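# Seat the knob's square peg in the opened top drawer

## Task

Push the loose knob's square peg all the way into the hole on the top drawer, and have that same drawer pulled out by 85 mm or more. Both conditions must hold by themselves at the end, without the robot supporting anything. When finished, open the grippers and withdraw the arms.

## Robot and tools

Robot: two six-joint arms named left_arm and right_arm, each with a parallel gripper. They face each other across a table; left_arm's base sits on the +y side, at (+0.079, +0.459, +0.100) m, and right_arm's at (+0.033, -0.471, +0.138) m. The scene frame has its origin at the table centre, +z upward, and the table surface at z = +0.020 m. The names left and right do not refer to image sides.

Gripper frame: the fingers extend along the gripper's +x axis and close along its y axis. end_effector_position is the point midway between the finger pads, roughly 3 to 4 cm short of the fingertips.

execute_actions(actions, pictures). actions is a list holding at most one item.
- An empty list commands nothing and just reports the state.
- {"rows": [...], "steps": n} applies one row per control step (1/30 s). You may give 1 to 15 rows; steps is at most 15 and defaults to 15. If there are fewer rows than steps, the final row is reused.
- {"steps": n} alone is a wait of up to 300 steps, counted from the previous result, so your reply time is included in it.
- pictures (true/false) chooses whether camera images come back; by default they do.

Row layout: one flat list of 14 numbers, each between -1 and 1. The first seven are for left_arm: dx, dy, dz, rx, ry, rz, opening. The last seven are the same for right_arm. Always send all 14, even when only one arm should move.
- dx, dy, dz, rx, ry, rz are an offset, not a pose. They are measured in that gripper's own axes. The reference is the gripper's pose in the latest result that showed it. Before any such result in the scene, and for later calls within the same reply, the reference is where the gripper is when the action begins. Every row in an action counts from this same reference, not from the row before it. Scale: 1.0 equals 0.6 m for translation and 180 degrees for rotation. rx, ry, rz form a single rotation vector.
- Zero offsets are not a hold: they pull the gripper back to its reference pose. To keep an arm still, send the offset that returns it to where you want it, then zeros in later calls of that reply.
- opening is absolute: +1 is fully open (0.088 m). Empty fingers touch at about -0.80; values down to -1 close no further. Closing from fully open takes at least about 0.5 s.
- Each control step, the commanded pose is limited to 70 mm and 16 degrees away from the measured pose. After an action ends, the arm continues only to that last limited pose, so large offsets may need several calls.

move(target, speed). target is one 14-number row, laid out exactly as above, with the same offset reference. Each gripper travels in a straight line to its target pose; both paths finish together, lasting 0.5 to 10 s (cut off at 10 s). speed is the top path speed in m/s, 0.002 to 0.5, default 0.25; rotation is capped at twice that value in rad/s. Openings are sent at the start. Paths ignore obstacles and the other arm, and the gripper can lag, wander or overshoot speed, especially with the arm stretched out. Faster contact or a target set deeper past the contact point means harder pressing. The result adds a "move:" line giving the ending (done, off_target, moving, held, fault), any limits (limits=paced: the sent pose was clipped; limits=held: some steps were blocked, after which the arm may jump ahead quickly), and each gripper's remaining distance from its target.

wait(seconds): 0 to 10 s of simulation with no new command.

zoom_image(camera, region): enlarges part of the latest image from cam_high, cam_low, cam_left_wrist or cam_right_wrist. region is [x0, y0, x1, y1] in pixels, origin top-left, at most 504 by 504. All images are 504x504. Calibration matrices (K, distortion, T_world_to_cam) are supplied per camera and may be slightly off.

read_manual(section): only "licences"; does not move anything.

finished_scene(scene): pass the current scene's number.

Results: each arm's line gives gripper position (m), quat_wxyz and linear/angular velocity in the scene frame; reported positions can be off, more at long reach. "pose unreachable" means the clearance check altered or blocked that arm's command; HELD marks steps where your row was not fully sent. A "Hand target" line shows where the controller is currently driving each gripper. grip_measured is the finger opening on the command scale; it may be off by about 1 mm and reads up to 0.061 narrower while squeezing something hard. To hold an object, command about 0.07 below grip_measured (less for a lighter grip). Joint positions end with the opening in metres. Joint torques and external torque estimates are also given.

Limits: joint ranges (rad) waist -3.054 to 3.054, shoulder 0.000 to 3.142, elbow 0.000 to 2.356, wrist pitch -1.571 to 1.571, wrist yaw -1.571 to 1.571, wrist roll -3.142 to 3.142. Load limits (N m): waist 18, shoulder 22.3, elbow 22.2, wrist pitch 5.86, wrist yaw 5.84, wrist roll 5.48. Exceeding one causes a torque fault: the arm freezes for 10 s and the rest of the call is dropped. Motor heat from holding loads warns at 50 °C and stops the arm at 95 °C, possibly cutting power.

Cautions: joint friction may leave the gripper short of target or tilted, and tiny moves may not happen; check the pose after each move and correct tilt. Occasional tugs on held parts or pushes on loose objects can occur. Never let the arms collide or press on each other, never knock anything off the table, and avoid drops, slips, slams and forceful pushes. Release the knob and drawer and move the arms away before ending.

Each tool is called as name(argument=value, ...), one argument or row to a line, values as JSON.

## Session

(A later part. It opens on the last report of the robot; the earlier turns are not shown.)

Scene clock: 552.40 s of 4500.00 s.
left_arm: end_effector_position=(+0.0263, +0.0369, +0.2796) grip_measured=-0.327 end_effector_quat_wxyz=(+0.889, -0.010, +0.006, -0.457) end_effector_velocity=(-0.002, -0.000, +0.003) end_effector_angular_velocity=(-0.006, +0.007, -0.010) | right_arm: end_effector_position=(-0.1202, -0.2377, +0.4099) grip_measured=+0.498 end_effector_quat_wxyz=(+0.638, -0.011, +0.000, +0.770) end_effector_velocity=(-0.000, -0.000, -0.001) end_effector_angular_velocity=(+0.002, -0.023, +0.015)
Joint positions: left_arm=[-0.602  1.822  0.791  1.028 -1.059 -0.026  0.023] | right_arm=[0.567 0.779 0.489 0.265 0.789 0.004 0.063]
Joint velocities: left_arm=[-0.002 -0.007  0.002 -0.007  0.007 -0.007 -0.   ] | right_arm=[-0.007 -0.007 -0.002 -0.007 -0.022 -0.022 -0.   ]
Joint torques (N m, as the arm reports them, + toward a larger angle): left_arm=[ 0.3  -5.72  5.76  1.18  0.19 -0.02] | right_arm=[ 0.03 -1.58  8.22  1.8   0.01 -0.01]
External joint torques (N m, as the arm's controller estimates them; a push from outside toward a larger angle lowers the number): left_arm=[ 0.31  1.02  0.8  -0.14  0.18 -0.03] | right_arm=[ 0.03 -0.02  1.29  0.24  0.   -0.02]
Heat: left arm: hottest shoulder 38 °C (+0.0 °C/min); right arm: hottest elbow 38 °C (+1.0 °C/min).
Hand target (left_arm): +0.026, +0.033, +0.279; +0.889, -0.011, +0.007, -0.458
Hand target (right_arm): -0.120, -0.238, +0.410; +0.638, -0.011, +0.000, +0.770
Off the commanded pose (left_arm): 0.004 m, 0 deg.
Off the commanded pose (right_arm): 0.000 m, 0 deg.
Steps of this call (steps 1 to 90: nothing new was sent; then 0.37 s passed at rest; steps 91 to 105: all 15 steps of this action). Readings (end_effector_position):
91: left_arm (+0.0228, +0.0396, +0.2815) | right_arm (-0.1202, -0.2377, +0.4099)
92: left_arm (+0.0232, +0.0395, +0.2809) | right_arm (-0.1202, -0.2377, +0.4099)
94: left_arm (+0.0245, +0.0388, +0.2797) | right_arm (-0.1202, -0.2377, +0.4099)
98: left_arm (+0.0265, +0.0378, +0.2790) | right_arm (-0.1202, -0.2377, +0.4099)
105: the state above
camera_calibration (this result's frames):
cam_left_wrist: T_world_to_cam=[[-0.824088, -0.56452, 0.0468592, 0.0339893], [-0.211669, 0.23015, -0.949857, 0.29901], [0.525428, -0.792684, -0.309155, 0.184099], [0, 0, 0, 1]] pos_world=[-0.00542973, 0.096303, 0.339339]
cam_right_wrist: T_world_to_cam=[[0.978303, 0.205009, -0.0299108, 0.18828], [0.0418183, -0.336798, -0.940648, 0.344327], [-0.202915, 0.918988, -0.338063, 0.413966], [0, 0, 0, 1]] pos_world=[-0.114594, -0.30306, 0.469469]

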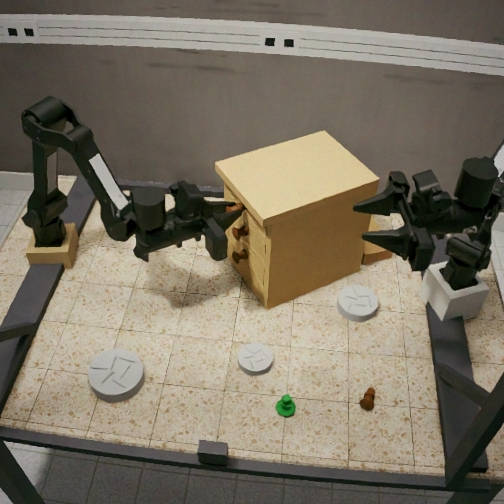

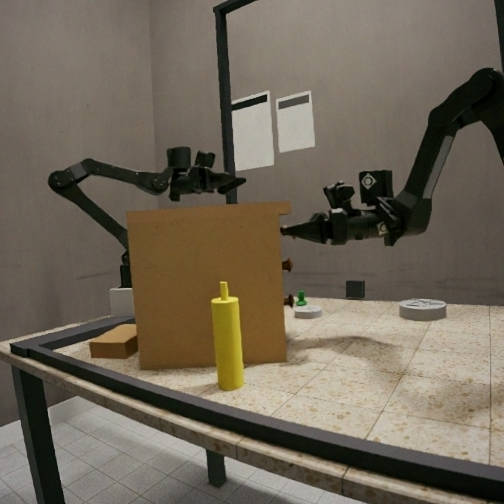

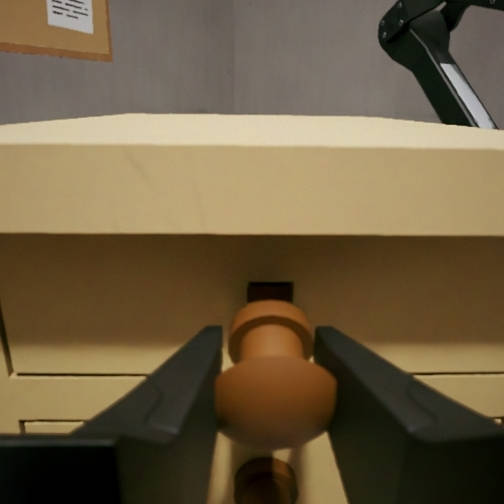

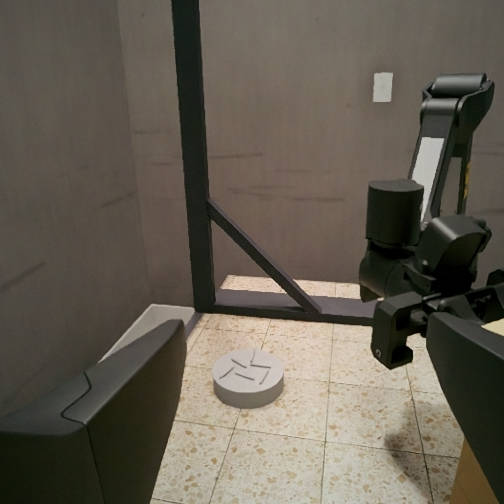

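execute_actions(
  actions=[
    {"rows":[[0.010,-0.005,0.002,0,0,0,-0.42,0,0,0,0,0,0,0.5]],"steps":15},
  ],
)

zoom_image(
  camera="cam_left_wrist",
  region=[190, 200, 350, 360],
)

Scene clock: 556.17 s of 4500.00 s.
left_arm: end_effector_position=(+0.0272, +0.0342, +0.2807) grip_measured=-0.327 end_effector_quat_wxyz=(+0.889, -0.009, +0.006, -0.457) end_effector_velocity=(+0.000, +0.002, -0.002) end_effector_angular_velocity=(-0.002, +0.005, +0.005) | right_arm: end_effector_position=(-0.1202, -0.2377, +0.4099) grip_measured=+0.498 end_effector_quat_wxyz=(+0.638, -0.011, +0.000, +0.770) end_effector_velocity=(-0.002, -0.000, -0.001) end_effector_angular_velocity=(-0.003, -0.013, +0.010)
Joint positions: left_arm=[-0.596  1.825  0.801  1.017 -1.053 -0.026  0.023] | right_arm=[0.567 0.779 0.489 0.265 0.789 0.004 0.063]
Joint velocities: left_arm=[-0.002  0.002 -0.007  0.007 -0.007 -0.007 -0.   ] | right_arm=[ 0.002  0.002  0.002 -0.007 -0.007 -0.007 -0.   ]
Joint torques (N m, as the arm reports them, + toward a larger angle): left_arm=[ 0.29 -5.79  5.96  1.23  0.18  0.07] | right_arm=[ 0.02 -1.61  8.2   1.82  0.01 -0.02]
External joint torques (N m, as the arm's controller estimates them; a push from outside toward a larger angle lowers the number): left_arm=[ 0.25  0.95  1.01 -0.09  0.18  0.06] | right_arm=[-0.01 -0.07  1.23  0.25  0.   -0.03]
Heat: left arm: hottest shoulder 38 °C (+0.0 °C/min); right arm: hottest elbow 38 °C (+1.0 °C/min).
Hand target (left_arm): +0.027, +0.030, +0.281; +0.889, -0.010, +0.006, -0.457
Hand target (right_arm): -0.120, -0.238, +0.410; +0.638, -0.011, +0.000, +0.770
Off the commanded pose (left_arm): 0.004 m, 0 deg.
Off the commanded pose (right_arm): 0.000 m, 0 deg.
Steps of this call (steps 1 to 90: nothing new was sent; then 0.27 s passed at rest; steps 91 to 105: all 15 steps of this action). Readings (end_effector_position):
91: left_arm (+0.0264, +0.0365, +0.2798) | right_arm (-0.1202, -0.2377, +0.4099)
92: left_arm (+0.0266, +0.0360, +0.2799) | right_arm (-0.1202, -0.2377, +0.4099)
94: left_arm (+0.0270, +0.0350, +0.2806) | right_arm (-0.1202, -0.2377, +0.4099)
98: left_arm (+0.0272, +0.0344, +0.2805) | right_arm (-0.1202, -0.2377, +0.4099)
105: the state above
camera_calibration (this result's frames):
cam_left_wrist: T_world_to_cam=[[-0.824109, -0.564591, 0.0456151, 0.0334683], [-0.211223, 0.231592, -0.949605, 0.300691], [0.525574, -0.792213, -0.310112, 0.182103], [0, 0, 0, 1]] pos_world=[-0.00461427, 0.0935229, 0.340484]
cam_right_wrist: T_world_to_cam=[[0.978303, 0.205009, -0.0299108, 0.18828], [0.0418183, -0.336798, -0.940648, 0.344327], [-0.202915, 0.918988, -0.338063, 0.413966], [0, 0, 0, 1]] pos_world=[-0.114594, -0.30306, 0.469469]

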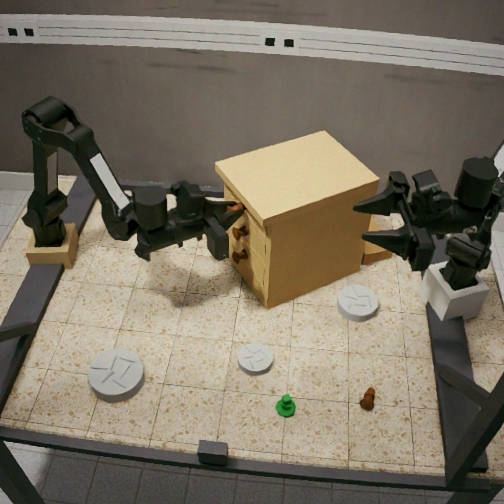

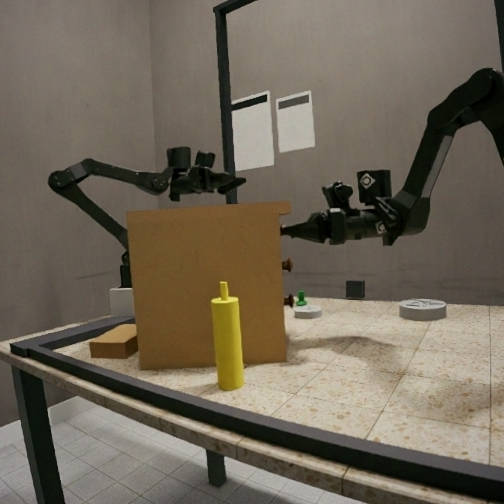

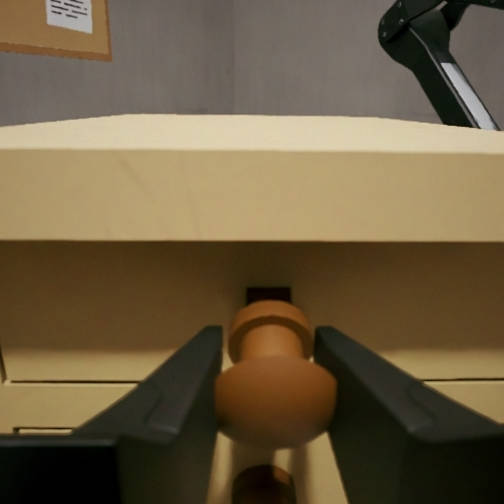

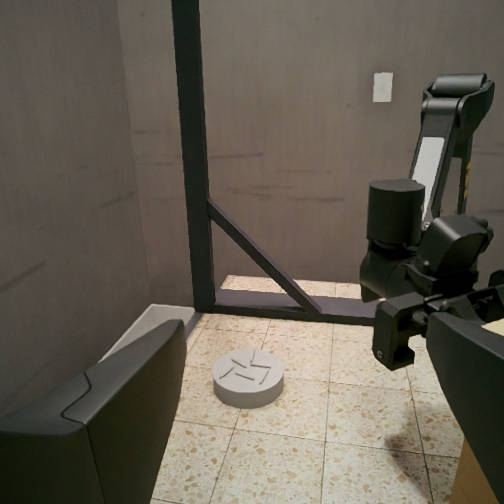

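Region (190, 200, 350, 360) of cam_left_wrist's 504x504 image, scaled by 3.150, with more detail than that image has.

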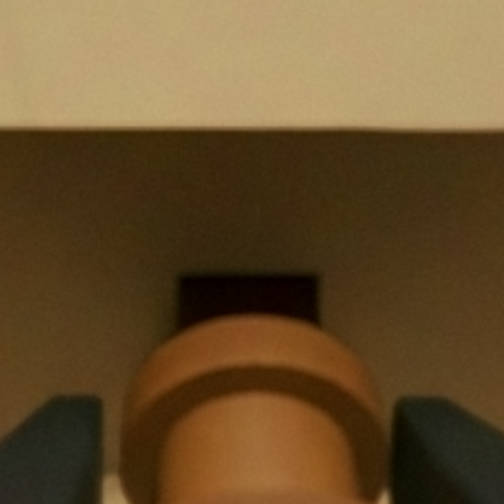

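execute_actions(
  actions=[
    {"rows":[[0.014,-0.003,0.001,0,0,0,-0.42,0,0,0,0,0,0,0.5]],"steps":15},
  ],
)

zoom_image(
  camera="cam_left_wrist",
  region=[190, 200, 350, 360],
)

Scene clock: 559.40 s of 4500.00 s.
left_arm: end_effector_position=(+0.0292, +0.0311, +0.2807) grip_measured=-0.327 end_effector_quat_wxyz=(+0.889, -0.007, +0.006, -0.458) end_effector_velocity=(+0.004, +0.003, -0.001) end_effector_angular_velocity=(+0.011, -0.001, +0.024) | right_arm: end_effector_position=(-0.1202, -0.2377, +0.4099) grip_measured=+0.498 end_effector_quat_wxyz=(+0.638, -0.011, +0.000, +0.770) end_effector_velocity=(-0.003, -0.000, -0.001) end_effector_angular_velocity=(-0.006, +0.001, +0.019)
Joint positions: left_arm=[-0.587  1.829  0.81   1.01  -1.042 -0.026  0.023] | right_arm=[0.567 0.779 0.489 0.265 0.789 0.004 0.063]
Joint velocities: left_arm=[ 0.002 -0.007 -0.002 -0.022 -0.022 -0.007 -0.   ] | right_arm=[-0.002  0.002  0.002 -0.007 -0.022  0.007 -0.   ]
Joint torques (N m, as the arm reports them, + toward a larger angle): left_arm=[ 0.84 -5.72  6.09  1.21  0.29  0.02] | right_arm=[ 0.04 -1.6   8.22  1.82  0.02 -0.01]
External joint torques (N m, as the arm's controller estimates them; a push from outside toward a larger angle lowers the number): left_arm=[ 0.79  1.11  1.11 -0.12  0.3   0.01] | right_arm=[ 0.05 -0.08  1.29  0.25  0.01 -0.02]
Heat: left arm: hottest shoulder 38 °C (+0.0 °C/min); right arm: hottest elbow 38 °C (+1.0 °C/min).
Hand target (left_arm): +0.031, +0.026, +0.281; +0.889, -0.009, +0.006, -0.457
Hand target (right_arm): -0.120, -0.238, +0.410; +0.638, -0.011, +0.000, +0.770
Off the commanded pose (left_arm): 0.005 m, 0 deg.
Off the commanded pose (right_arm): 0.000 m, 0 deg.
Steps of this call (steps 1 to 82: nothing new was sent; steps 83 to 97: all 15 steps of this action). Readings (end_effector_position):
83: left_arm (+0.0272, +0.0338, +0.2806) | right_arm (-0.1202, -0.2377, +0.4099)
84: left_arm (+0.0279, +0.0331, +0.2807) | right_arm (-0.1202, -0.2377, +0.4099)
86: left_arm (+0.0290, +0.0318, +0.2808) | right_arm (-0.1202, -0.2377, +0.4099)
90: left_arm (+0.0290, +0.0314, +0.2808) | right_arm (-0.1202, -0.2377, +0.4099)
97: the state above
camera_calibration (this result's frames):
cam_left_wrist: T_world_to_cam=[[-0.824808, -0.563772, 0.0430453, 0.0341022], [-0.209823, 0.2345, -0.949202, 0.301605], [0.525039, -0.791941, -0.31171, 0.179081], [0, 0, 0, 1]] pos_world=[-0.00261354, 0.0903214, 0.340637]
cam_right_wrist: T_world_to_cam=[[0.978303, 0.205009, -0.0299108, 0.18828], [0.0418183, -0.336798, -0.940648, 0.344327], [-0.202915, 0.918988, -0.338063, 0.413966], [0, 0, 0, 1]] pos_world=[-0.114594, -0.30306, 0.469469]

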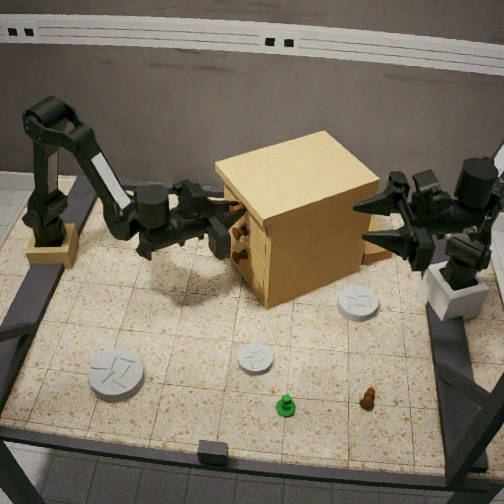

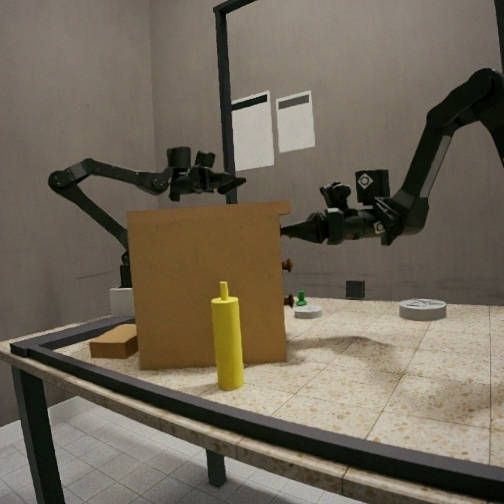

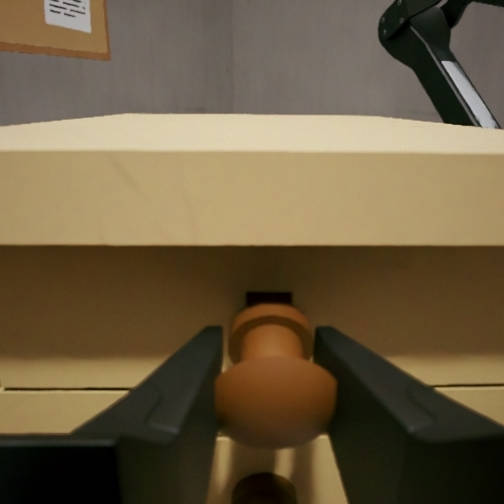

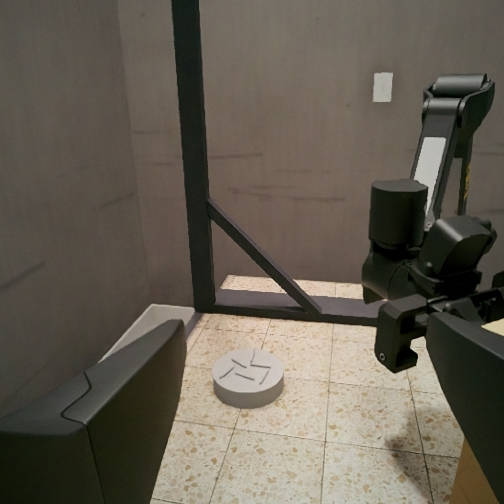

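Region (190, 200, 350, 360) of cam_left_wrist's 504x504 image, scaled by 3.150, with more detail than that image has.

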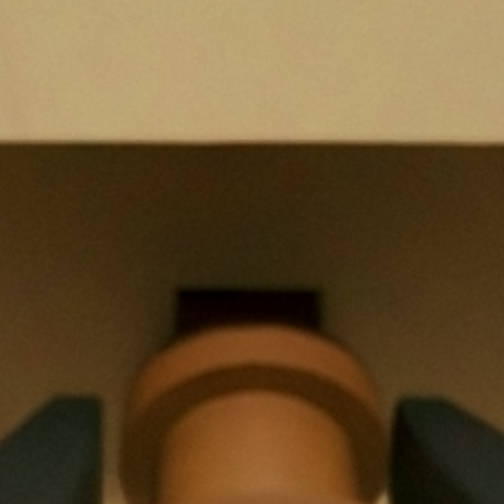

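execute_actions(
  actions=[
    {"rows":[[0.022,0,0.001,0,0,0,-0.42,0,0,0,0,0,0,0.5]],"steps":15},
  ],
)

zoom_image(
  camera="cam_left_wrist",
  region=[190, 200, 350, 360],
)

Scene clock: 562.77 s of 4500.00 s.
left_arm: end_effector_position=(+0.0318, +0.0271, +0.2809) grip_measured=-0.327 end_effector_quat_wxyz=(+0.887, -0.006, +0.006, -0.461) end_effector_velocity=(-0.002, -0.000, -0.003) end_effector_angular_velocity=(-0.001, +0.013, -0.010) | right_arm: end_effector_position=(-0.1202, -0.2377, +0.4099) grip_measured=+0.498 end_effector_quat_wxyz=(+0.638, -0.011, +0.000, +0.770) end_effector_velocity=(-0.000, -0.000, -0.004) end_effector_angular_velocity=(-0.011, -0.025, +0.005)
Joint positions: left_arm=[-0.573  1.833  0.818  1.003 -1.022 -0.026  0.023] | right_arm=[0.567 0.779 0.489 0.265 0.789 0.004 0.063]
Joint velocities: left_arm=[-0.002  0.002 -0.002 -0.007  0.007 -0.022 -0.   ] | right_arm=[-0.002 -0.002 -0.002 -0.022 -0.007 -0.007 -0.   ]
Joint torques (N m, as the arm reports them, + toward a larger angle): left_arm=[ 1.68 -5.38  6.62  1.16  0.41  0.06] | right_arm=[ 0.04 -1.62  8.26  1.81  0.01  0.  ]
External joint torques (N m, as the arm's controller estimates them; a push from outside toward a larger angle lowers the number): left_arm=[ 1.71  1.46  1.6  -0.18  0.41  0.05] | right_arm=[ 0.02 -0.09  1.34  0.25  0.   -0.01]
Heat: left arm: hottest shoulder 37 °C (-1.0 °C/min); right arm: hottest elbow 38 °C (+1.0 °C/min).
Hand target (left_arm): +0.037, +0.021, +0.281; +0.889, -0.007, +0.006, -0.458
Hand target (right_arm): -0.120, -0.238, +0.410; +0.638, -0.011, +0.000, +0.770
Off the commanded pose (left_arm): 0.008 m, 0 deg.
Off the commanded pose (right_arm): 0.000 m, 0 deg.
Steps of this call (steps 1 to 86: nothing new was sent; steps 87 to 101: all 15 steps of this action). Readings (end_effector_position):
87: left_arm (+0.0294, +0.0305, +0.2806) | right_arm (-0.1202, -0.2377, +0.4099)
88: left_arm (+0.0303, +0.0295, +0.2807) | right_arm (-0.1202, -0.2377, +0.4099)
90: left_arm (+0.0313, +0.0279, +0.2809) | right_arm (-0.1202, -0.2377, +0.4099)
94: left_arm (+0.0316, +0.0274, +0.2808) | right_arm (-0.1202, -0.2377, +0.4099)
101: the state above
camera_calibration (this result's frames):
cam_left_wrist: T_world_to_cam=[[-0.82869, -0.558188, 0.0412148, 0.0344653], [-0.207501, 0.237998, -0.948841, 0.303046], [0.519823, -0.794848, -0.313051, 0.175139], [0, 0, 0, 1]] pos_world=[0.000402365, 0.0863223, 0.34095]
cam_right_wrist: T_world_to_cam=[[0.978303, 0.205009, -0.0299108, 0.18828], [0.0418183, -0.336798, -0.940648, 0.344327], [-0.202915, 0.918988, -0.338063, 0.413966], [0, 0, 0, 1]] pos_world=[-0.114594, -0.30306, 0.469469]

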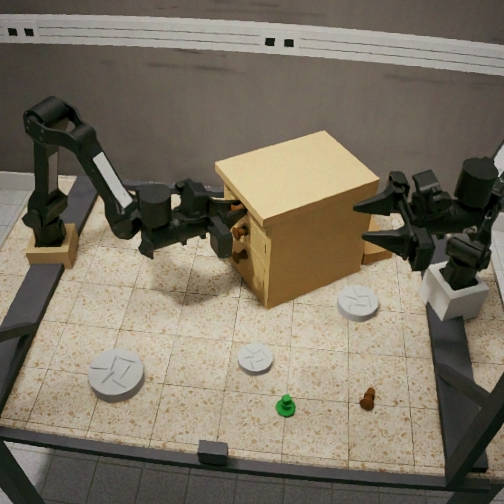

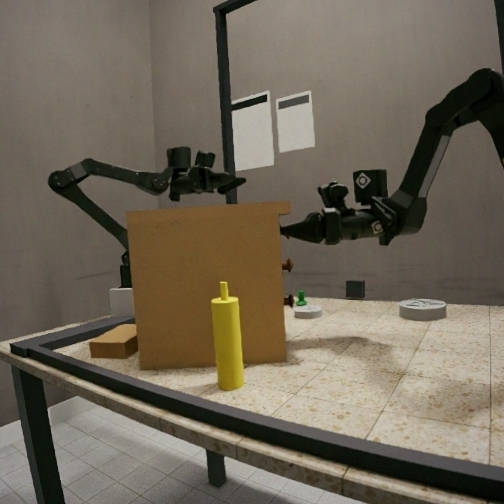

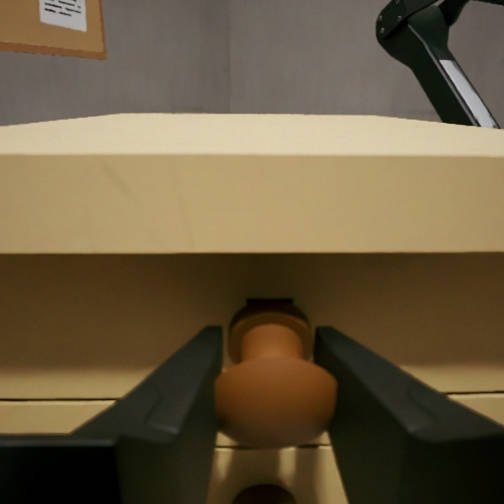

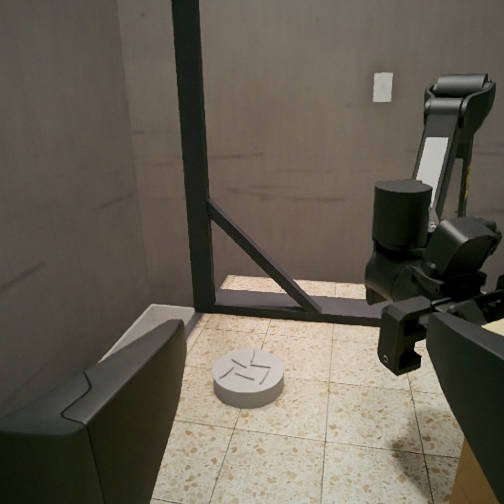

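Region (190, 200, 350, 360) of cam_left_wrist's 504x504 image, scaled by 3.150, with more detail than that image has.

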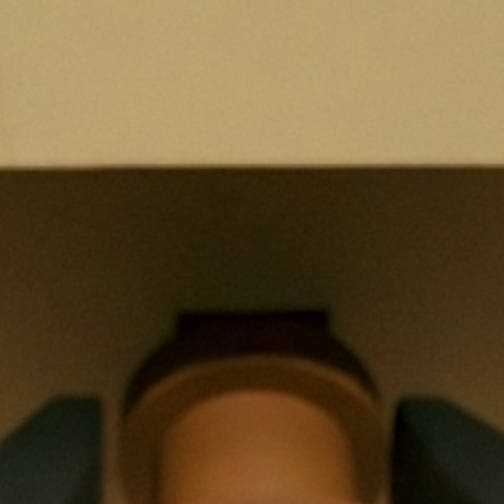

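Progressing. Push harder.

execute_actions(
  actions=[
    {"rows":[[0.035,0,0,0,0,0.003,-0.42,0,0,0,0,0,0,0.5]],"steps":15},
  ],
)

zoom_image(
  camera="cam_left_wrist",
  region=[190, 240, 350, 400],
)

Scene clock: 565.00 s of 4500.00 s.
left_arm: end_effector_position=(+0.0330, +0.0234, +0.2809) grip_measured=-0.327 end_effector_quat_wxyz=(+0.888, -0.005, +0.007, -0.460) end_effector_velocity=(+0.002, +0.003, -0.001) end_effector_angular_velocity=(+0.011, -0.009, +0.019) | right_arm: end_effector_position=(-0.1202, -0.2377, +0.4099) grip_measured=+0.498 end_effector_quat_wxyz=(+0.638, -0.011, +0.000, +0.770) end_effector_velocity=(-0.000, -0.000, -0.004) end_effector_angular_velocity=(-0.008, -0.040, +0.005)
Joint positions: left_arm=[-0.566  1.841  0.831  0.996 -1.015 -0.026  0.023] | right_arm=[0.567 0.779 0.489 0.265 0.789 0.004 0.063]
Joint velocities: left_arm=[-0.002 -0.002 -0.002 -0.007 -0.022  0.007 -0.   ] | right_arm=[-0.002 -0.002 -0.002 -0.022 -0.007 -0.022  0.   ]
Joint torques (N m, as the arm reports them, + toward a larger angle): left_arm=[ 2.99 -4.16  8.25  0.99  1.15  0.08] | right_arm=[ 0.02 -1.6   8.25  1.8   0.02  0.  ]
External joint torques (N m, as the arm's controller estimates them; a push from outside toward a larger angle lowers the number): left_arm=[ 2.99  2.83  3.17 -0.36  1.16  0.07] | right_arm=[ 0.02 -0.05  1.3   0.23  0.01 -0.01]
Heat: left arm: hottest shoulder 37 °C (-1.0 °C/min); right arm: hottest elbow 38 °C (+1.0 °C/min).
Hand target (left_arm): +0.044, +0.011, +0.281; +0.890, -0.006, +0.006, -0.456
Hand target (right_arm): -0.120, -0.238, +0.410; +0.638, -0.011, +0.000, +0.770
Off the commanded pose (left_arm): 0.017 m, 1 deg.
Off the commanded pose (right_arm): 0.000 m, 0 deg.
Steps of this call (steps 1 to 52: nothing new was sent; steps 53 to 67: all 15 steps of this action). Readings (end_effector_position):
53: left_arm (+0.0319, +0.0262, +0.2807) | right_arm (-0.1202, -0.2377, +0.4099)
54: left_arm (+0.0331, +0.0247, +0.2809) | right_arm (-0.1202, -0.2377, +0.4099)
56: left_arm (+0.0332, +0.0238, +0.2809) | right_arm (-0.1202, -0.2377, +0.4099)
60: left_arm (+0.0330, +0.0235, +0.2811) | right_arm (-0.1202, -0.2377, +0.4099)
67: the state above
camera_calibration (this result's frames):
cam_left_wrist: T_world_to_cam=[[-0.828297, -0.558906, 0.0393351, 0.0339152], [-0.206896, 0.239865, -0.948503, 0.30397], [0.520689, -0.793781, -0.314315, 0.171917], [0, 0, 0, 1]] pos_world=[0.00146675, 0.0825081, 0.341018]
cam_right_wrist: T_world_to_cam=[[0.978303, 0.205009, -0.0299108, 0.18828], [0.0418183, -0.336798, -0.940648, 0.344327], [-0.202915, 0.918988, -0.338063, 0.413966], [0, 0, 0, 1]] pos_world=[-0.114594, -0.30306, 0.469469]

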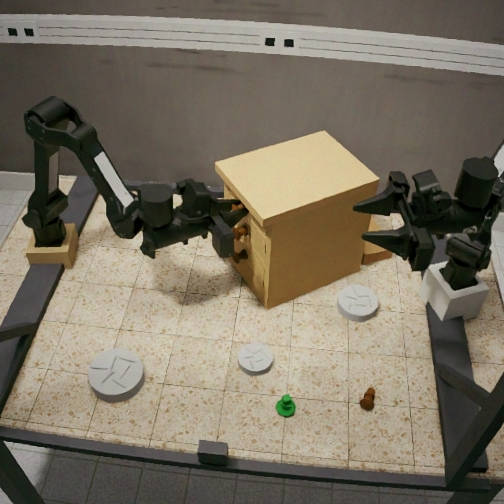

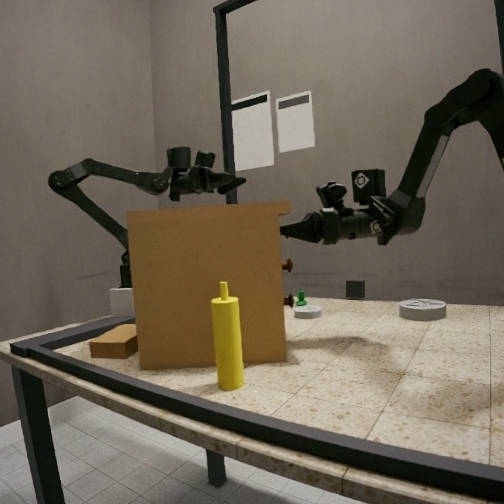

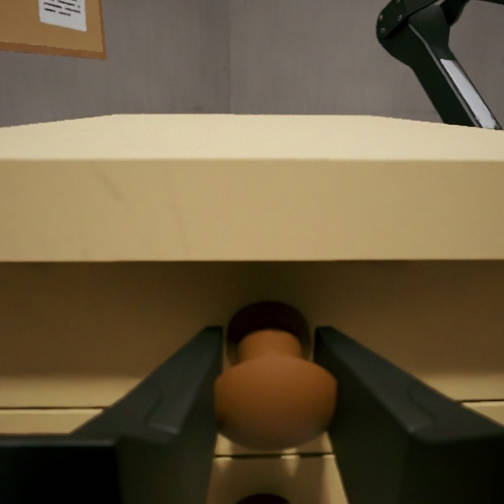

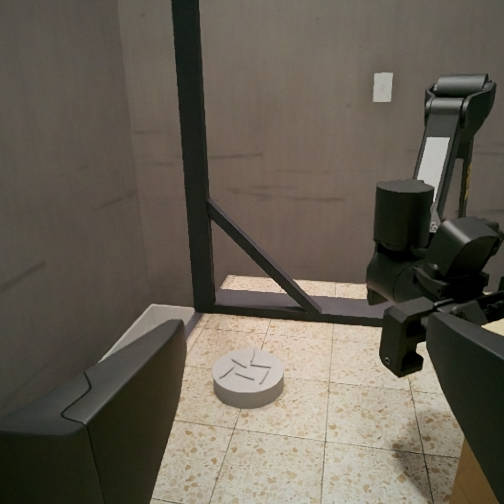

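Region (190, 240, 350, 400) of cam_left_wrist's 504x504 image, scaled by 3.150, with more detail than that image has.

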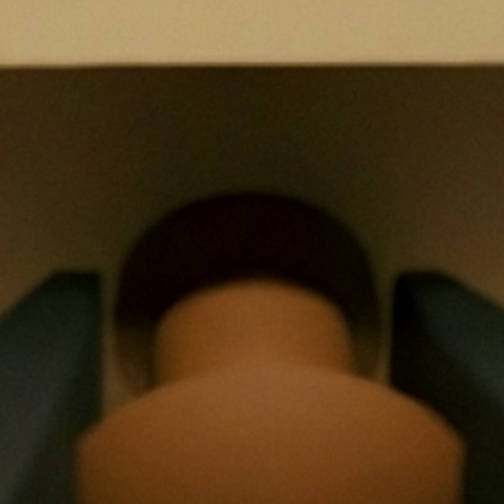

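execute_actions(
  actions=[
    {"rows":[[0.055,0,0,0,0,0,-0.5,0,0,0,0,0,0,0.5]],"steps":15},
  ],
)

zoom_image(
  camera="cam_left_wrist",
  region=[190, 240, 350, 400],
)

Scene clock: 573.90 s of 4500.00 s.
left_arm: end_effector_position=(+0.0323, +0.0201, +0.2806) grip_measured=-0.327 end_effector_quat_wxyz=(+0.886, -0.003, +0.006, -0.464) end_effector_velocity=(-0.002, -0.001, +0.001) end_effector_angular_velocity=(-0.002, +0.005, -0.010) | right_arm: end_effector_position=(-0.1202, -0.2377, +0.4099) grip_measured=+0.498 end_effector_quat_wxyz=(+0.638, -0.011, +0.000, +0.770) end_effector_velocity=(-0.001, -0.001, -0.002) end_effector_angular_velocity=(-0.003, -0.013, +0.010)
Joint positions: left_arm=[-0.562  1.848  0.842  0.99  -1.004 -0.024  0.023] | right_arm=[0.567 0.779 0.489 0.265 0.789 0.004 0.063]
Joint velocities: left_arm=[-0.002 -0.002  0.002 -0.007  0.007 -0.007 -0.   ] | right_arm=[ 0.002 -0.002 -0.002 -0.007 -0.007 -0.007 -0.   ]
Joint torques (N m, as the arm reports them, + toward a larger angle): left_arm=[ 5.39 -2.77 10.14  0.84  2.41  0.05] | right_arm=[ 0.02 -1.57  8.23  1.81  0.02  0.  ]
External joint torques (N m, as the arm's controller estimates them; a push from outside toward a larger angle lowers the number): left_arm=[ 5.4   4.29  5.02 -0.52  2.41  0.04] | right_arm=[ 0.02 -0.06  1.38  0.26  0.01 -0.01]
Heat: left arm: hottest shoulder 37 °C (-1.0 °C/min); right arm: hottest elbow 38 °C (+1.0 °C/min).
Hand target (left_arm): +0.052, +0.000, +0.281; +0.888, -0.005, +0.006, -0.460
Hand target (right_arm): -0.120, -0.238, +0.410; +0.638, -0.011, +0.000, +0.770
Off the commanded pose (left_arm): 0.031 m, 1 deg.
Off the commanded pose (right_arm): 0.000 m, 0 deg.
Steps of this call (steps 1 to 90: nothing new was sent; then 5.40 s passed at rest; steps 91 to 105: all 15 steps of this action). Readings (end_effector_position):
91: left_arm (+0.0328, +0.0223, +0.2807) | right_arm (-0.1202, -0.2377, +0.4099)
92: left_arm (+0.0326, +0.0208, +0.2810) | right_arm (-0.1202, -0.2377, +0.4099)
94: left_arm (+0.0324, +0.0204, +0.2808) | right_arm (-0.1202, -0.2377, +0.4099)
98: left_arm (+0.0323, +0.0202, +0.2806) | right_arm (-0.1202, -0.2377, +0.4099)
105: the state above
camera_calibration (this result's frames):
cam_left_wrist: T_world_to_cam=[[-0.832642, -0.552706, 0.0349741, 0.0327712], [-0.202582, 0.245195, -0.948072, 0.303941], [0.51543, -0.796489, -0.316128, 0.17025], [0, 0, 0, 1]] pos_world=[0.00110772, 0.0791907, 0.340832]
cam_right_wrist: T_world_to_cam=[[0.978303, 0.205009, -0.0299108, 0.18828], [0.0418183, -0.336798, -0.940648, 0.344327], [-0.202915, 0.918988, -0.338063, 0.413966], [0, 0, 0, 1]] pos_world=[-0.114594, -0.30306, 0.469469]

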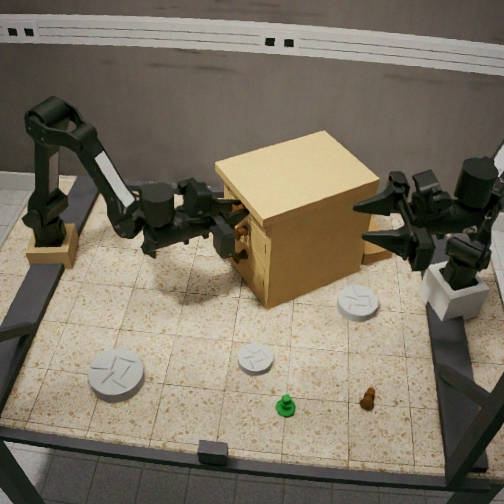

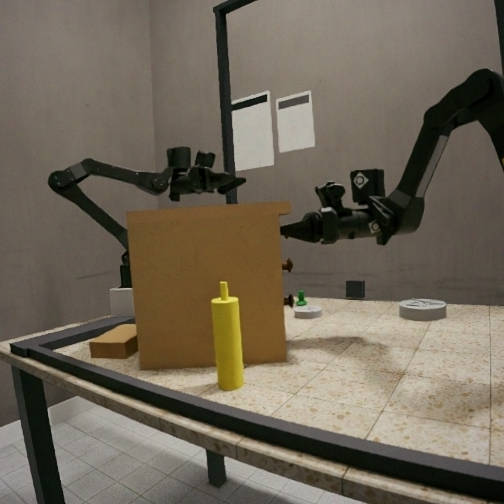

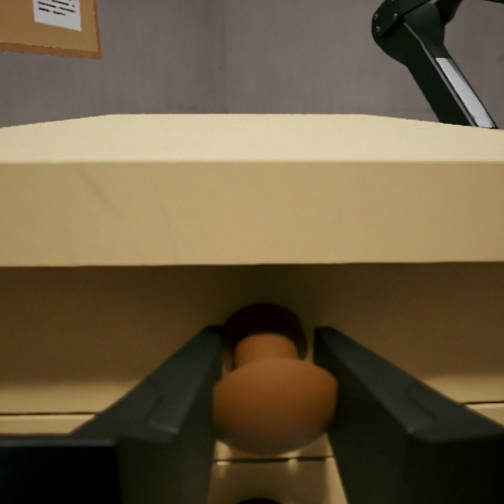

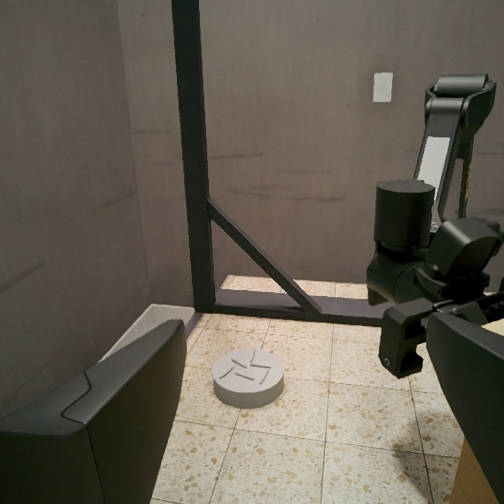

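Region (190, 240, 350, 400) of cam_left_wrist's 504x504 image, scaled by 3.150, with more detail than that image has.

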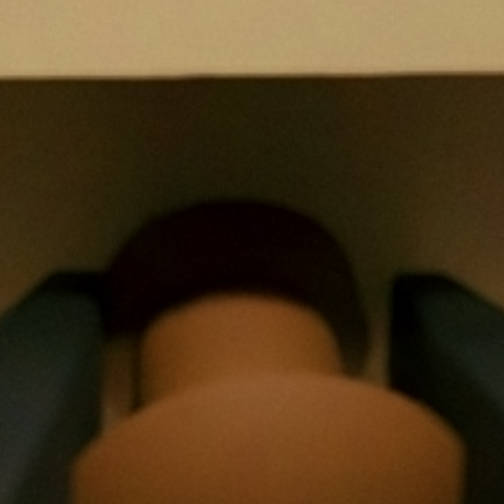

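move(
  target=[-0.175,0,0,0,0,0.004,-0.5,0,0,0,0,0,0,0.5],
  speed=0.05,
)

Scene clock: 579.13 s of 4500.00 s.
left_arm: end_effector_position=(-0.0229, +0.1012, +0.2784) grip_measured=-0.327 end_effector_quat_wxyz=(+0.891, +0.002, +0.006, -0.453) end_effector_velocity=(+0.003, +0.006, -0.000) end_effector_angular_velocity=(+0.008, -0.006, +0.029) | right_arm: end_effector_position=(-0.1202, -0.2377, +0.4099) grip_measured=+0.498 end_effector_quat_wxyz=(+0.638, -0.011, +0.000, +0.770) end_effector_velocity=(-0.001, -0.001, +0.003) end_effector_angular_velocity=(+0.016, -0.003, +0.010)
Joint positions: left_arm=[-0.843  1.724  0.682  0.995 -1.309 -0.048  0.023] | right_arm=[0.567 0.779 0.489 0.265 0.789 0.004 0.063]
Joint velocities: left_arm=[-0.007 -0.012 -0.007 -0.022 -0.037 -0.007 -0.   ] | right_arm=[ 0.002 -0.002 -0.002  0.022 -0.007 -0.022 -0.   ]
Joint torques (N m, as the arm reports them, + toward a larger angle): left_arm=[-1.41 -7.86  3.32  1.05 -0.32 -0.07] | right_arm=[ 0.02 -1.59  8.31  1.82  0.01 -0.02]
External joint torques (N m, as the arm's controller estimates them; a push from outside toward a larger angle lowers the number): left_arm=[-1.43 -2.01 -1.43 -0.12 -0.28 -0.08] | right_arm=[ 0.   -0.01  1.3   0.23  0.   -0.03]
Heat: left arm: hottest elbow 38 °C (+1.0 °C/min); right arm: hottest elbow 38 °C (+1.0 °C/min).
Hand target (left_arm): -0.027, +0.107, +0.281; +0.889, -0.003, +0.007, -0.458
Hand target (right_arm): -0.120, -0.238, +0.410; +0.638, -0.011, +0.000, +0.770
Off the commanded pose (left_arm): 0.008 m, 1 deg.
Off the commanded pose (right_arm): 0.000 m, 0 deg.
move: done
camera_calibration (this result's frames):
cam_left_wrist: T_world_to_cam=[[-0.819618, -0.57228, 0.0268629, 0.0362083], [-0.203969, 0.247666, -0.947131, 0.270189], [0.535371, -0.781765, -0.319719, 0.262646], [0, 0, 0, 1]] pos_world=[-0.0558261, 0.159132, 0.338905]
cam_right_wrist: T_world_to_cam=[[0.978303, 0.205009, -0.0299108, 0.18828], [0.0418183, -0.336798, -0.940648, 0.344327], [-0.202915, 0.918988, -0.338063, 0.413966], [0, 0, 0, 1]] pos_world=[-0.114594, -0.30306, 0.469469]

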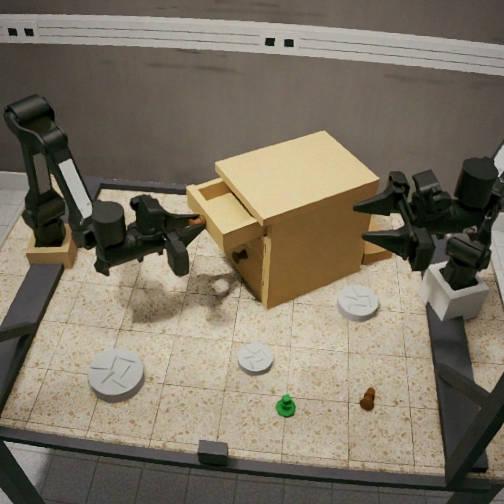

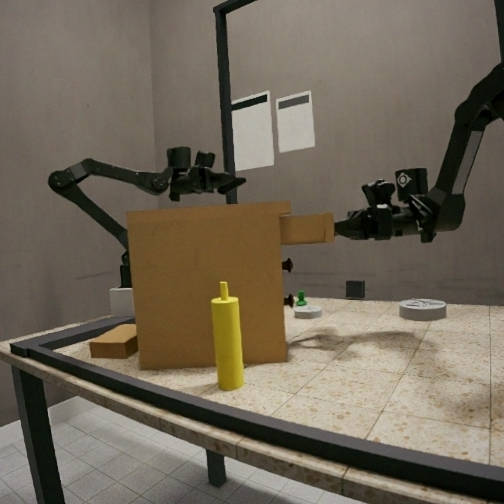

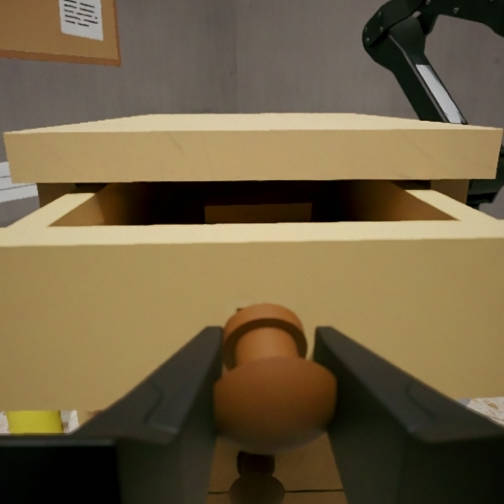

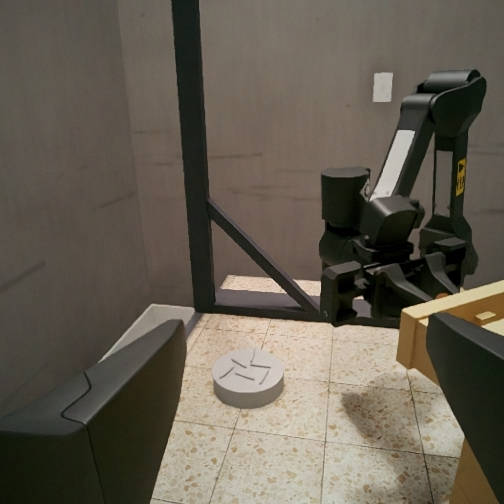

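zoom_image(
  camera="cam_left_wrist",
  region=[190, 260, 350, 420],
)

zoom_image(
  camera="cam_low",
  region=[270, 190, 370, 260],
)

Region (190, 260, 350, 420) of cam_left_wrist's 504x504 image, scaled by 3.150, with more detail than that image has.

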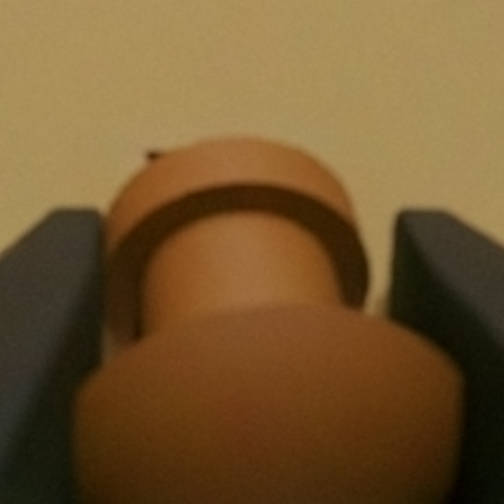

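Region (270, 190, 370, 260) of cam_low's 504x504 image, scaled by 5.040, with more detail than that image has; it fills the top 353 rows of this view, and the rest is white.

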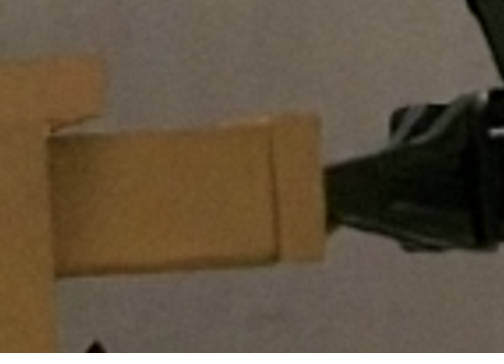

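execute_actions(
  actions=[
    {"rows":[[0,0,0,0,0,0,0.3,0,0,0,0,0,0,0.5]],"steps":12},
  ],
  pictures=false,
)

move(
  target=[-0.10,0,0.12,0,0,0,0.3,0,0,0,0,0,0,0.5],
  speed=0.15,
)

Scene clock: 592.67 s of 4500.00 s.
left_arm: end_effector_position=(-0.0230, +0.1016, +0.2783) grip_measured=+0.265 end_effector_quat_wxyz=(+0.892, +0.002, +0.006, -0.453) end_effector_velocity=(-0.000, +0.003, -0.002) end_effector_angular_velocity=(+0.013, -0.008, +0.000) | right_arm: end_effector_position=(-0.1202, -0.2377, +0.4099) grip_measured=+0.498 end_effector_quat_wxyz=(+0.638, -0.011, +0.000, +0.770) end_effector_velocity=(-0.003, -0.000, -0.008) end_effector_angular_velocity=(-0.017, -0.033, +0.020)
Joint positions: left_arm=[-0.844  1.724  0.681  0.994 -1.311 -0.049  0.052] | right_arm=[0.567 0.779 0.489 0.265 0.789 0.004 0.063]
Joint velocities: left_arm=[-0.007 -0.007 -0.007 -0.022 -0.007 -0.007  0.013] | right_arm=[-0.002  0.002 -0.007 -0.022 -0.022 -0.007 -0.   ]
Joint torques (N m, as the arm reports them, + toward a larger angle): left_arm=[-0.05 -6.06  4.34  1.24 -0.01  0.08] | right_arm=[-0.02 -1.59  8.24  1.81  0.01  0.  ]
External joint torques (N m, as the arm's controller estimates them; a push from outside toward a larger angle lowers the number): left_arm=[-0.03 -0.22 -0.42  0.06  0.02  0.07] | right_arm=[-0.03 -0.11  1.4   0.27  0.   -0.01]
Heat: left arm: hottest shoulder 38 °C (+0.0 °C/min); right arm: hottest elbow 38 °C (+1.0 °C/min).
Hand target (left_arm): -0.023, +0.101, +0.278; +0.891, +0.002, +0.006, -0.453
Hand target (right_arm): -0.120, -0.238, +0.410; +0.638, -0.011, +0.000, +0.770
Off the commanded pose (left_arm): 0.000 m, 0 deg.
Off the commanded pose (right_arm): 0.000 m, 0 deg.
Steps of this call (steps 1 to 90: nothing new was sent; then 10.13 s passed at rest; steps 91 to 102: all 12 steps of this action). Readings (end_effector_position):
91: left_arm (-0.0227, +0.1015, +0.2783) | right_arm (-0.1202, -0.2377, +0.4099)
92: left_arm (-0.0229, +0.1016, +0.2783) | right_arm (-0.1202, -0.2377, +0.4099)
94: left_arm (-0.0230, +0.1016, +0.2783) | right_arm (-0.1202, -0.2377, +0.4099)
98: left_arm (-0.0230, +0.1016, +0.2783) | right_arm (-0.1202, -0.2377, +0.4099)
102: the state above

Scene clock: 594.10 s of 4500.00 s.
left_arm: end_effector_position=(-0.0567, +0.1481, +0.3421) grip_measured=+0.297 end_effector_quat_wxyz=(+0.891, +0.013, -0.004, -0.454) end_effector_velocity=(+0.000, +0.005, +0.001) end_effector_angular_velocity=(+0.029, -0.015, +0.011) | right_arm: end_effector_position=(-0.1202, -0.2377, +0.4099) grip_measured=+0.498 end_effector_quat_wxyz=(+0.638, -0.011, +0.000, +0.770) end_effector_velocity=(+0.003, +0.001, -0.002) end_effector_angular_velocity=(-0.005, +0.001, -0.015)
Joint positions: left_arm=[-1.034  1.509  0.774  0.666 -1.499 -0.042  0.054] | right_arm=[0.567 0.779 0.489 0.265 0.789 0.004 0.063]
Joint velocities: left_arm=[-0.012 -0.042  0.046 -0.315 -0.022 -0.198 -0.   ] | right_arm=[-0.007 -0.002 -0.002 -0.007  0.007  0.007 -0.   ]
Joint torques (N m, as the arm reports them, + toward a larger angle): left_arm=[-0.29 -7.2   6.48  0.91 -0.28 -0.08] | right_arm=[ 0.02 -1.56  8.26  1.81  0.02  0.  ]
External joint torques (N m, as the arm's controller estimates them; a push from outside toward a larger angle lowers the number): left_arm=[-0.32 -2.06  0.93 -0.15 -0.22 -0.08] | right_arm=[ 0.04  0.01  1.28  0.23  0.   -0.01]
Heat: left arm: hottest shoulder 38 °C (+0.0 °C/min); right arm: hottest elbow 38 °C (+1.0 °C/min).
Hand target (left_arm): -0.057, +0.150, +0.351; +0.891, -0.000, +0.002, -0.453
Hand target (right_arm): -0.120, -0.238, +0.410; +0.638, -0.011, +0.000, +0.770
Off the commanded pose (left_arm): 0.009 m, 2 deg.
Off the commanded pose (right_arm): 0.000 m, 0 deg.
move: off_target (left_arm)
camera_calibration (this result's frames):
cam_left_wrist: T_world_to_cam=[[-0.820387, -0.571801, -0.00295619, 0.0437883], [-0.176889, 0.2587, -0.949623, 0.312868], [0.543761, -0.778536, -0.31338, 0.335607], [0, 0, 0, 1]] pos_world=[-0.0912237, 0.205382, 0.402409]
cam_right_wrist: T_world_to_cam=[[0.978303, 0.205009, -0.0299108, 0.18828], [0.0418183, -0.336798, -0.940648, 0.344327], [-0.202915, 0.918988, -0.338063, 0.413966], [0, 0, 0, 1]] pos_world=[-0.114594, -0.30306, 0.469469]

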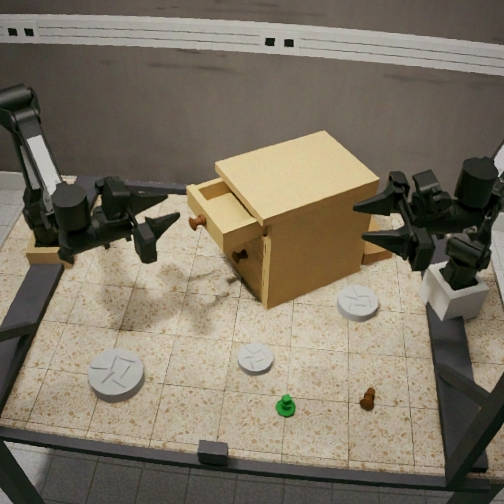

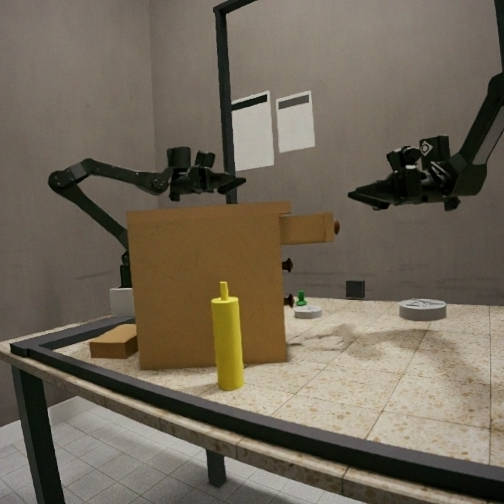

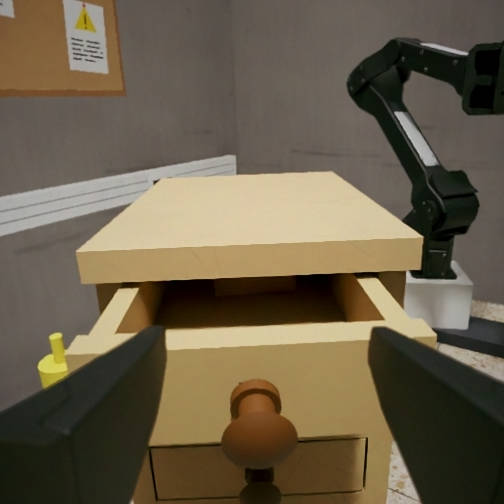

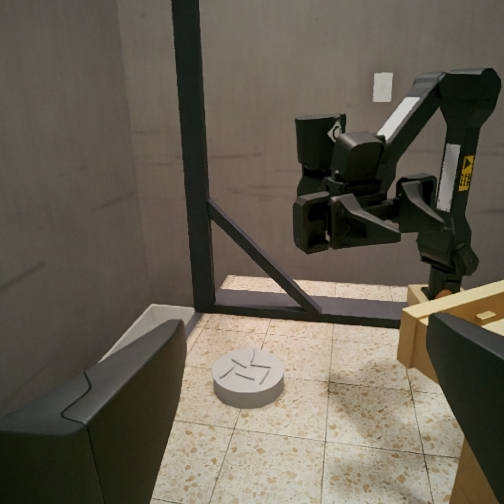

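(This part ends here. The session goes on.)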